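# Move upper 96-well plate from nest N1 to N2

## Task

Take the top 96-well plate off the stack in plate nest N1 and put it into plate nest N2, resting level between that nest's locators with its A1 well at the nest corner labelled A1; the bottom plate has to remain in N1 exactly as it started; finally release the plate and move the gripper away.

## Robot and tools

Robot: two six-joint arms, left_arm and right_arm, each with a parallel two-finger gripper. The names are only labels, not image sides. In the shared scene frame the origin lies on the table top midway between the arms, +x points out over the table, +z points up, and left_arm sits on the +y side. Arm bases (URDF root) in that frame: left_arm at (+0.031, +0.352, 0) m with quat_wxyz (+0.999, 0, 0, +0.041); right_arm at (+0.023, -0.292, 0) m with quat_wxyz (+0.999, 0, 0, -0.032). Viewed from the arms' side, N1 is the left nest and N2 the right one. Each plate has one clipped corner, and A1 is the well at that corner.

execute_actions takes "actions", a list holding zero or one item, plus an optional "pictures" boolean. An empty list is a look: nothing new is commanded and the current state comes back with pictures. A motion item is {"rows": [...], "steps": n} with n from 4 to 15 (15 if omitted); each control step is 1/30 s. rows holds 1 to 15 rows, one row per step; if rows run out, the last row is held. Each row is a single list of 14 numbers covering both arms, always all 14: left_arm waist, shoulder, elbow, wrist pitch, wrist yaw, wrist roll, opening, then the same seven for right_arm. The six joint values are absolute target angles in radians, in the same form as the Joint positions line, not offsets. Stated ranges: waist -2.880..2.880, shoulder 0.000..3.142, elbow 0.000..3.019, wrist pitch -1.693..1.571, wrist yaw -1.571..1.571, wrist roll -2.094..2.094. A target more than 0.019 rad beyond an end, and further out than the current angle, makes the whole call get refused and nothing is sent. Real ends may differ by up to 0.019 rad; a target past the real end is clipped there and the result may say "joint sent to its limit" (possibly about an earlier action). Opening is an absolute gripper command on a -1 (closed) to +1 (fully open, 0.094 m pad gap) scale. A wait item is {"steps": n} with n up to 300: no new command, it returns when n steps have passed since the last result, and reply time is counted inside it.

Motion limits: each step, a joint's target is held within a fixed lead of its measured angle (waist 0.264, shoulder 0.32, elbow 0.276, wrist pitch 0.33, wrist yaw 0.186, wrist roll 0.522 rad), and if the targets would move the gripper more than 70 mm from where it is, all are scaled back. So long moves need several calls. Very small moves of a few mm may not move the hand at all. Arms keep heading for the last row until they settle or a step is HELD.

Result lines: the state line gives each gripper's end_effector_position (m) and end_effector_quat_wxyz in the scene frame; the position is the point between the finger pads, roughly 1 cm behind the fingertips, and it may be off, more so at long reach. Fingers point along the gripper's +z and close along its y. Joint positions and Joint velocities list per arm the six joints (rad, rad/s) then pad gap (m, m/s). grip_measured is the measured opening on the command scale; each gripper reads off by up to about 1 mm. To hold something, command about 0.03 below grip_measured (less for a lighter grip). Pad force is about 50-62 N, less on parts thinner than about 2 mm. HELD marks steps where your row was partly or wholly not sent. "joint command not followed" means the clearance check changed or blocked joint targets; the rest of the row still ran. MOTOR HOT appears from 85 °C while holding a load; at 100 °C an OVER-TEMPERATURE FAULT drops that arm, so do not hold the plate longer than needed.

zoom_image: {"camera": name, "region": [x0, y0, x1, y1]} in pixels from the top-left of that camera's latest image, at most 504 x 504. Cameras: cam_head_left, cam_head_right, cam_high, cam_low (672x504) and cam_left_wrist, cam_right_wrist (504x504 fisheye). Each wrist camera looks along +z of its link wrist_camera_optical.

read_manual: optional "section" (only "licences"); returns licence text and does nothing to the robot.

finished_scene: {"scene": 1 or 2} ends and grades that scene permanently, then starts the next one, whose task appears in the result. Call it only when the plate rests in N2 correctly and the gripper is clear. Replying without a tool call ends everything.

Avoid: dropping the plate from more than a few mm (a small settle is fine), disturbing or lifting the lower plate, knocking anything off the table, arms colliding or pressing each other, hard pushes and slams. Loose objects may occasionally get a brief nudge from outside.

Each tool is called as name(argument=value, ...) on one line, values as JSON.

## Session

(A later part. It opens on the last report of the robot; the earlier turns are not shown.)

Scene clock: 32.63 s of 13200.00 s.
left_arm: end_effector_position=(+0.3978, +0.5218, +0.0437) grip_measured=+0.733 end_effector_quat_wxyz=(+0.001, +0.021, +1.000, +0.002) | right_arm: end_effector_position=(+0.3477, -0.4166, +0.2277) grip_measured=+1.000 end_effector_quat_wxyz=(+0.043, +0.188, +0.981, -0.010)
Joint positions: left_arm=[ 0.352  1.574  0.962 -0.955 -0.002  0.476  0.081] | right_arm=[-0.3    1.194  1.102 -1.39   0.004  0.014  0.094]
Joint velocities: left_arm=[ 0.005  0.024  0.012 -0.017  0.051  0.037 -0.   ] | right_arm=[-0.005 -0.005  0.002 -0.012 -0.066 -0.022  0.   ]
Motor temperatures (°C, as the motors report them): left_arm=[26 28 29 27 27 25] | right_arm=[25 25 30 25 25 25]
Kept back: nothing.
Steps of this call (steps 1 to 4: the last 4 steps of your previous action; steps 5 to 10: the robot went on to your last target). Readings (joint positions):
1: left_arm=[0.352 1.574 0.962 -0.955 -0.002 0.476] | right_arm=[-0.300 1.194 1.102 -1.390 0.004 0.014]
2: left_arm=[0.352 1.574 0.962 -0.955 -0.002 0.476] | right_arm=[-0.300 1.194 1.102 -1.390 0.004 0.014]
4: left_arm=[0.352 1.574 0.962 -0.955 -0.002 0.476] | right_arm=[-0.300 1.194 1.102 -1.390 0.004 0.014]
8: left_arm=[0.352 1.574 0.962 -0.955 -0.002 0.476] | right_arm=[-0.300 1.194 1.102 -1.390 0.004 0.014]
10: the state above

execute_actions(actions=[{"rows":[[0.345,1.615,0.96,-0.96,0,0.48,0.69,-0.3,1.2,1.1,-1.4,0,0,1]],"steps":15}])

execute_actions(actions=[{"steps":20}], pictures=true)

zoom_image(camera="cam_left_wrist", region=[100,50,400,250])

zoom_image(camera="cam_low", region=[460,350,672,500])

Scene clock: 33.13 s of 13200.00 s.
left_arm: end_effector_position=(+0.3963, +0.5216, +0.0376) grip_measured=+0.733 end_effector_quat_wxyz=(-0.006, +0.024, +1.000, -0.001) | right_arm: end_effector_position=(+0.3477, -0.4166, +0.2277) grip_measured=+1.000 end_effector_quat_wxyz=(+0.043, +0.188, +0.981, -0.010)
Joint positions: left_arm=[ 0.352  1.59   0.962 -0.955 -0.004  0.482  0.081] | right_arm=[-0.3    1.194  1.102 -1.39   0.004  0.014  0.094]
Joint velocities: left_arm=[-0.005  0.005 -0.002 -0.012  0.022  0.007 -0.   ] | right_arm=[-0.005 -0.015  0.002 -0.012 -0.051  0.037  0.   ]
Motor temperatures (°C, as the motors report them): left_arm=[26 28 29 27 27 25] | right_arm=[25 25 30 25 25 25]
Steps of this call (steps 1 to 4: the robot went on to your last target; steps 5 to 15: the first 11 steps of this action). Readings (joint positions):
5: left_arm=[0.352 1.575 0.962 -0.955 -0.002 0.476] | right_arm=[-0.300 1.194 1.102 -1.390 0.004 0.014]
6: left_arm=[0.352 1.578 0.962 -0.955 -0.002 0.476] | right_arm=[-0.300 1.194 1.102 -1.390 0.004 0.014]
8: left_arm=[0.352 1.588 0.962 -0.955 -0.003 0.477] | right_arm=[-0.300 1.194 1.102 -1.390 0.004 0.014]
12: left_arm=[0.352 1.590 0.962 -0.955 -0.004 0.481] | right_arm=[-0.300 1.194 1.102 -1.390 0.004 0.014]
15: the state above

Scene clock: 33.80 s of 13200.00 s.
left_arm: end_effector_position=(+0.3963, +0.5216, +0.0376) grip_measured=+0.733 end_effector_quat_wxyz=(-0.006, +0.024, +1.000, -0.001) | right_arm: end_effector_position=(+0.3477, -0.4166, +0.2277) grip_measured=+1.000 end_effector_quat_wxyz=(+0.043, +0.188, +0.981, -0.010)
Joint positions: left_arm=[ 0.352  1.59   0.962 -0.955 -0.004  0.482  0.081] | right_arm=[-0.3    1.194  1.102 -1.39   0.004  0.014  0.094]
Joint velocities: left_arm=[-0.005 -0.005  0.002  0.017  0.007 -0.007 -0.001] | right_arm=[-0.005  0.015 -0.007 -0.012  0.051  0.037  0.   ]
Motor temperatures (°C, as the motors report them): left_arm=[26 28 29 27 27 25] | right_arm=[25 25 30 25 25 25]
Kept back: nothing.
Steps of this call (steps 1 to 4: the last 4 steps of your previous action; steps 5 to 15: the robot went on to your last target; steps 16 to 20: nothing new was sent). Readings (joint positions):
1: left_arm=[0.352 1.590 0.962 -0.955 -0.004 0.482] | right_arm=[-0.300 1.194 1.102 -1.390 0.004 0.014]
2: left_arm=[0.352 1.590 0.962 -0.955 -0.004 0.482] | right_arm=[-0.300 1.194 1.102 -1.390 0.004 0.014]
4: left_arm=[0.352 1.590 0.962 -0.955 -0.004 0.482] | right_arm=[-0.300 1.194 1.102 -1.390 0.004 0.014]
8: left_arm=[0.352 1.590 0.962 -0.955 -0.004 0.482] | right_arm=[-0.300 1.194 1.102 -1.390 0.004 0.014]
20: the state above
All arms were judged still, so your last target was given up. Only a new action makes them travel on or press farther. Fingers that are still opening or closing keep moving.

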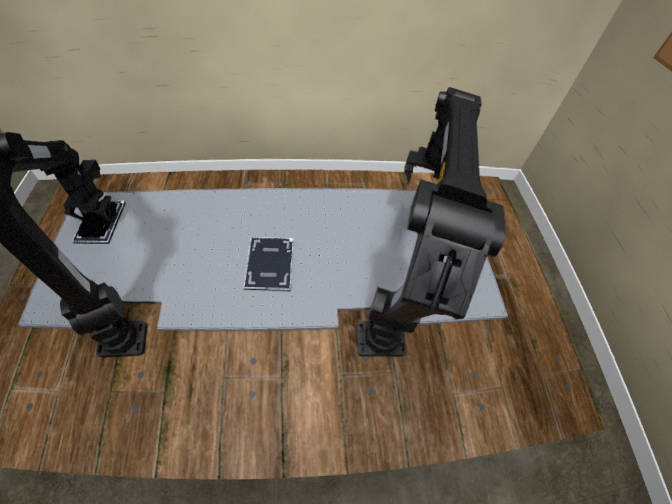

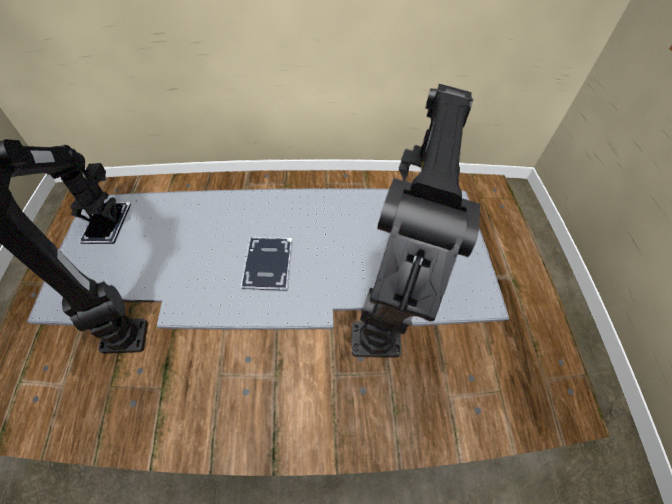

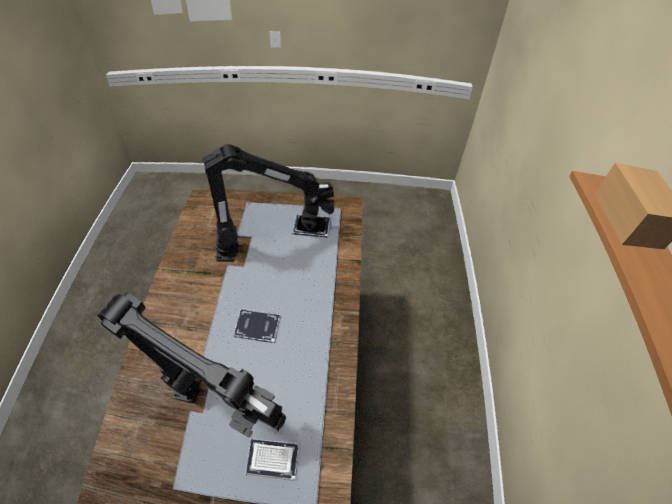

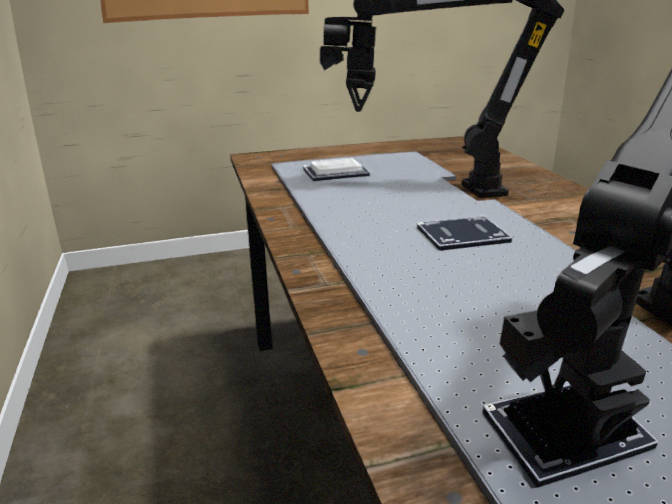

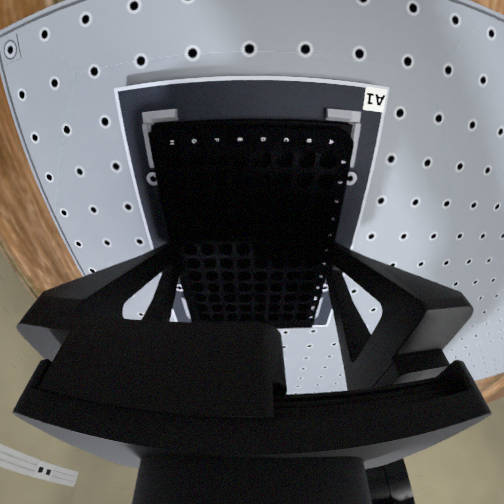

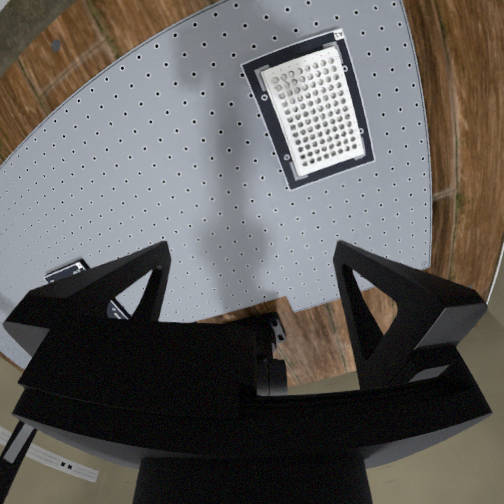

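Region (100, 50, 400, 250) of cam_left_wrist's 504x504 image, scaled by 1.680, with more detail than that image has.

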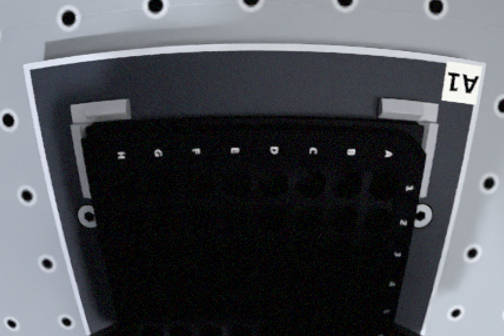

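Region (460, 350, 672, 500) of cam_low's 672x504 image, scaled by 2.377, with more detail than that image has; it fills the top 357 rows of this view, and the rest is white.

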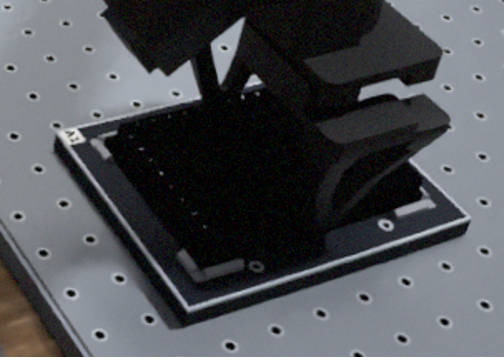

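execute_actions(actions=[{"rows":[[0.345,1.59,0.97,-0.96,0,0.48,1,-0.3,1.2,1.1,-1.4,0,0,1]],"steps":15}])

execute_actions(actions=[{"rows":[[0.345,1.575,1.02,-1.0,0,0.48,1,-0.3,1.2,1.1,-1.4,0,0,1],[0.345,1.575,1.02,-1.0,0,0.48,1,-0.3,1.2,1.1,-1.4,0,0,1],[0.345,1.56,1.03,-1.02,0,0.48,1,-0.3,1.2,1.1,-1.4,0,0,1],[0.345,1.55,1.04,-1.04,0,0.48,1,-0.3,1.2,1.1,-1.4,0,0,1],[0.345,1.53,1.05,-1.07,0,0.48,1,-0.3,1.2,1.1,-1.4,0,0,1],[0.345,1.5,1.07,-1.11,0,0.48,1,-0.3,1.2,1.1,-1.4,0,0,1]],"steps":15}])

execute_actions(actions=[{"rows":[[0.345,1.3,1.1,-1.3,0,0.48,1,-0.3,1.2,1.1,-1.4,0,0,1]],"steps":15}])

execute_actions(actions=[{"steps":20}], pictures=true)

Scene clock: 34.57 s of 13200.00 s.
left_arm: end_effector_position=(+0.3964, +0.5214, +0.0374) grip_measured=+1.000 end_effector_quat_wxyz=(-0.006, +0.024, +1.000, -0.001) | right_arm: end_effector_position=(+0.3477, -0.4166, +0.2277) grip_measured=+1.000 end_effector_quat_wxyz=(+0.043, +0.188, +0.981, -0.010)
Joint positions: left_arm=[ 0.352  1.59   0.962 -0.955 -0.003  0.482  0.094] | right_arm=[-0.3    1.194  1.102 -1.39   0.004  0.014  0.094]
Joint velocities: left_arm=[-0.005 -0.015  0.007 -0.002  0.037  0.007  0.   ] | right_arm=[-0.015  0.005 -0.012  0.007  0.022  0.051  0.   ]
Motor temperatures (°C, as the motors report them): left_arm=[26 28 29 27 27 25] | right_arm=[25 25 30 25 25 25]
Steps of this call (steps 1 to 12: nothing new was sent; steps 13 to 23: the first 11 steps of this action). Readings (joint positions):
13: left_arm=[0.352 1.590 0.962 -0.955 -0.004 0.482] | right_arm=[-0.300 1.194 1.102 -1.390 0.004 0.014]
14: left_arm=[0.352 1.590 0.962 -0.955 -0.004 0.482] | right_arm=[-0.300 1.194 1.102 -1.390 0.004 0.014]
16: left_arm=[0.352 1.590 0.962 -0.955 -0.004 0.482] | right_arm=[-0.300 1.194 1.102 -1.390 0.004 0.014]
20: left_arm=[0.352 1.590 0.962 -0.955 -0.003 0.482] | right_arm=[-0.300 1.194 1.102 -1.390 0.004 0.014]
23: the state above

Scene clock: 35.07 s of 13200.00 s.
left_arm: end_effector_position=(+0.3948, +0.5207, +0.0883) grip_measured=+1.000 end_effector_quat_wxyz=(-0.005, +0.024, +1.000, -0.001) | right_arm: end_effector_position=(+0.3477, -0.4166, +0.2277) grip_measured=+1.000 end_effector_quat_wxyz=(+0.043, +0.188, +0.981, -0.010)
Joint positions: left_arm=[ 0.352  1.508  1.021 -1.094 -0.003  0.482  0.094] | right_arm=[-0.3    1.194  1.102 -1.39   0.004  0.014  0.094]
Joint velocities: left_arm=[ 0.005 -0.298  0.173 -0.046  0.037 -0.037  0.   ] | right_arm=[ 0.005 -0.015 -0.002  0.012 -0.051  0.007  0.   ]
Motor temperatures (°C, as the motors report them): left_arm=[26 28 29 27 27 25] | right_arm=[25 25 30 25 25 25]
Steps of this call (steps 1 to 4: the last 4 steps of your previous action; steps 5 to 15: the first 11 steps of this action). Readings (joint positions):
5: left_arm=[0.352 1.590 0.963 -0.960 -0.003 0.482] | right_arm=[-0.300 1.194 1.102 -1.390 0.004 0.014]
6: left_arm=[0.352 1.590 0.966 -0.971 -0.003 0.482] | right_arm=[-0.300 1.194 1.102 -1.390 0.004 0.014]
8: left_arm=[0.352 1.587 0.974 -0.995 -0.003 0.482] | right_arm=[-0.300 1.194 1.102 -1.390 0.004 0.014]
12: left_arm=[0.352 1.549 1.002 -1.078 -0.003 0.482] | right_arm=[-0.300 1.194 1.102 -1.390 0.004 0.014]
15: the state above

Scene clock: 35.57 s of 13200.00 s.
left_arm: end_effector_position=(+0.3644, +0.5066, +0.1914) grip_measured=+1.000 end_effector_quat_wxyz=(+0.037, +0.024, +0.999, +0.020) | right_arm: end_effector_position=(+0.3477, -0.4166, +0.2277) grip_measured=+1.000 end_effector_quat_wxyz=(+0.043, +0.188, +0.981, -0.010)
Joint positions: left_arm=[ 0.352  1.265  1.065 -1.287 -0.003  0.482  0.094] | right_arm=[-0.3    1.194  1.102 -1.39   0.004  0.014  0.094]
Joint velocities: left_arm=[-0.015 -0.044  0.134 -0.007 -0.022  0.007  0.   ] | right_arm=[ 0.005 -0.005  0.002 -0.002  0.022  0.007  0.   ]
Motor temperatures (°C, as the motors report them): left_arm=[26 28 29 27 27 25] | right_arm=[25 25 30 25 25 25]
Steps of this call (steps 1 to 4: the last 4 steps of your previous action; steps 5 to 15: the first 11 steps of this action). Readings (joint positions):
5: left_arm=[0.352 1.484 1.036 -1.114 -0.003 0.482] | right_arm=[-0.300 1.194 1.102 -1.390 0.004 0.014]
6: left_arm=[0.352 1.471 1.036 -1.156 -0.003 0.482] | right_arm=[-0.300 1.194 1.102 -1.390 0.004 0.014]
8: left_arm=[0.352 1.421 1.036 -1.224 -0.003 0.482] | right_arm=[-0.300 1.194 1.102 -1.390 0.004 0.014]
12: left_arm=[0.352 1.298 1.046 -1.282 -0.003 0.482] | right_arm=[-0.300 1.194 1.102 -1.390 0.004 0.014]
15: the state above

Scene clock: 36.23 s of 13200.00 s.
left_arm: end_effector_position=(+0.3665, +0.5076, +0.1834) grip_measured=+1.000 end_effector_quat_wxyz=(+0.026, +0.024, +0.999, +0.015) | right_arm: end_effector_position=(+0.3477, -0.4166, +0.2277) grip_measured=+1.000 end_effector_quat_wxyz=(+0.043, +0.188, +0.981, -0.010)
Joint positions: left_arm=[ 0.352  1.291  1.068 -1.287 -0.003  0.482  0.094] | right_arm=[-0.3    1.194  1.102 -1.39   0.004  0.014  0.094]
Joint velocities: left_arm=[-0.005 -0.005  0.002 -0.022 -0.007  0.007  0.   ] | right_arm=[ 0.005 -0.005 -0.007 -0.012  0.051 -0.022  0.   ]
Motor temperatures (°C, as the motors report them): left_arm=[26 28 29 27 27 25] | right_arm=[25 25 30 25 25 25]
Kept back: nothing.
Steps of this call (steps 1 to 4: the last 4 steps of your previous action; steps 5 to 20: the robot went on to your last target). Readings (joint positions):
1: left_arm=[0.352 1.265 1.068 -1.287 -0.003 0.482] | right_arm=[-0.300 1.194 1.102 -1.390 0.004 0.014]
2: left_arm=[0.352 1.267 1.068 -1.287 -0.003 0.482] | right_arm=[-0.300 1.194 1.102 -1.390 0.004 0.014]
4: left_arm=[0.352 1.276 1.068 -1.287 -0.003 0.482] | right_arm=[-0.300 1.194 1.102 -1.390 0.004 0.014]
8: left_arm=[0.352 1.290 1.068 -1.287 -0.003 0.482] | right_arm=[-0.300 1.194 1.102 -1.390 0.004 0.014]
20: the state above

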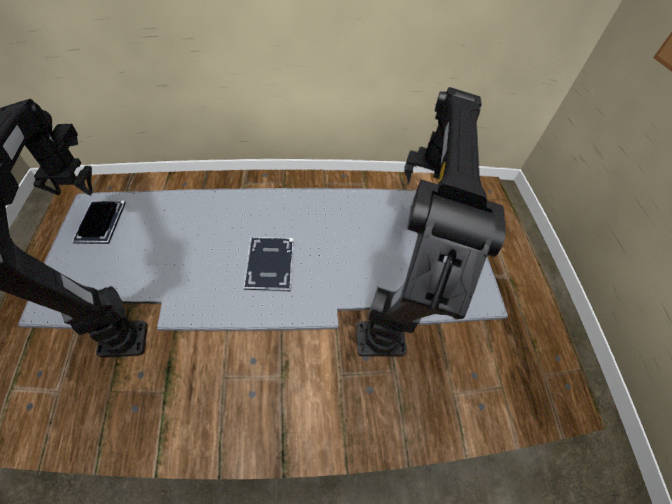

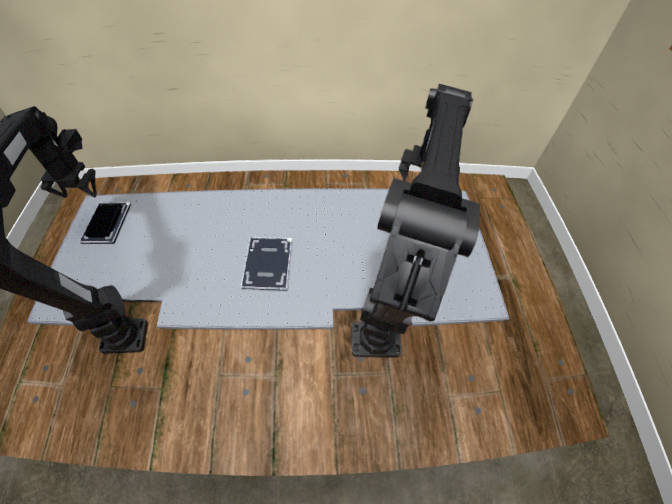

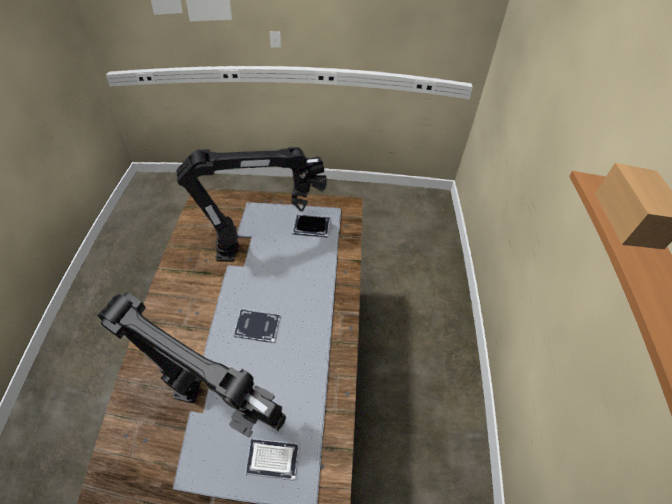

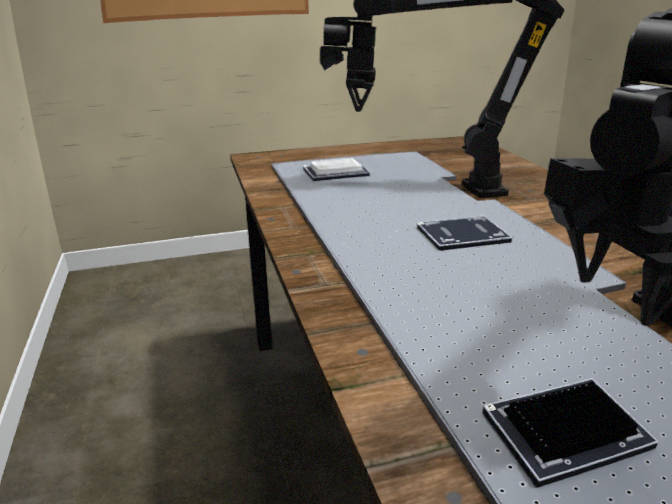

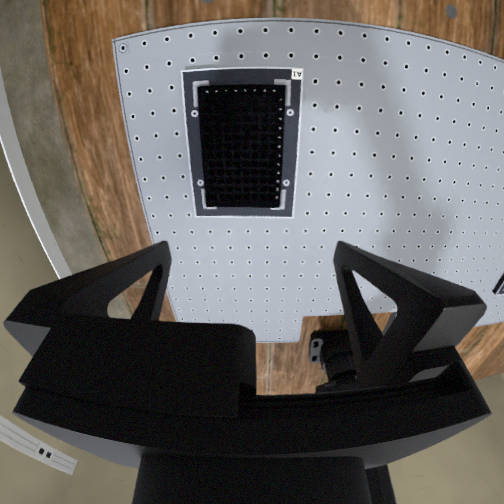

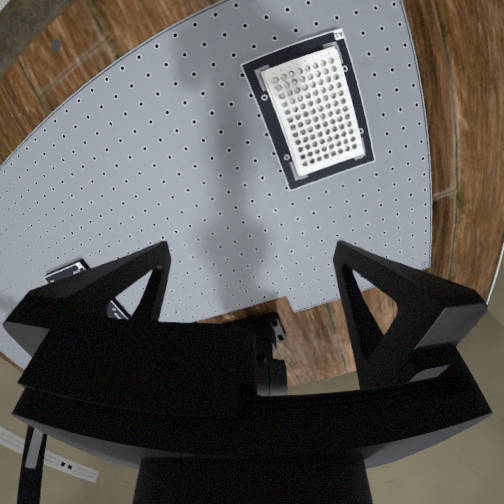

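Looks seated.

finished_scene(scene=2)

The scene is finished: the task was done.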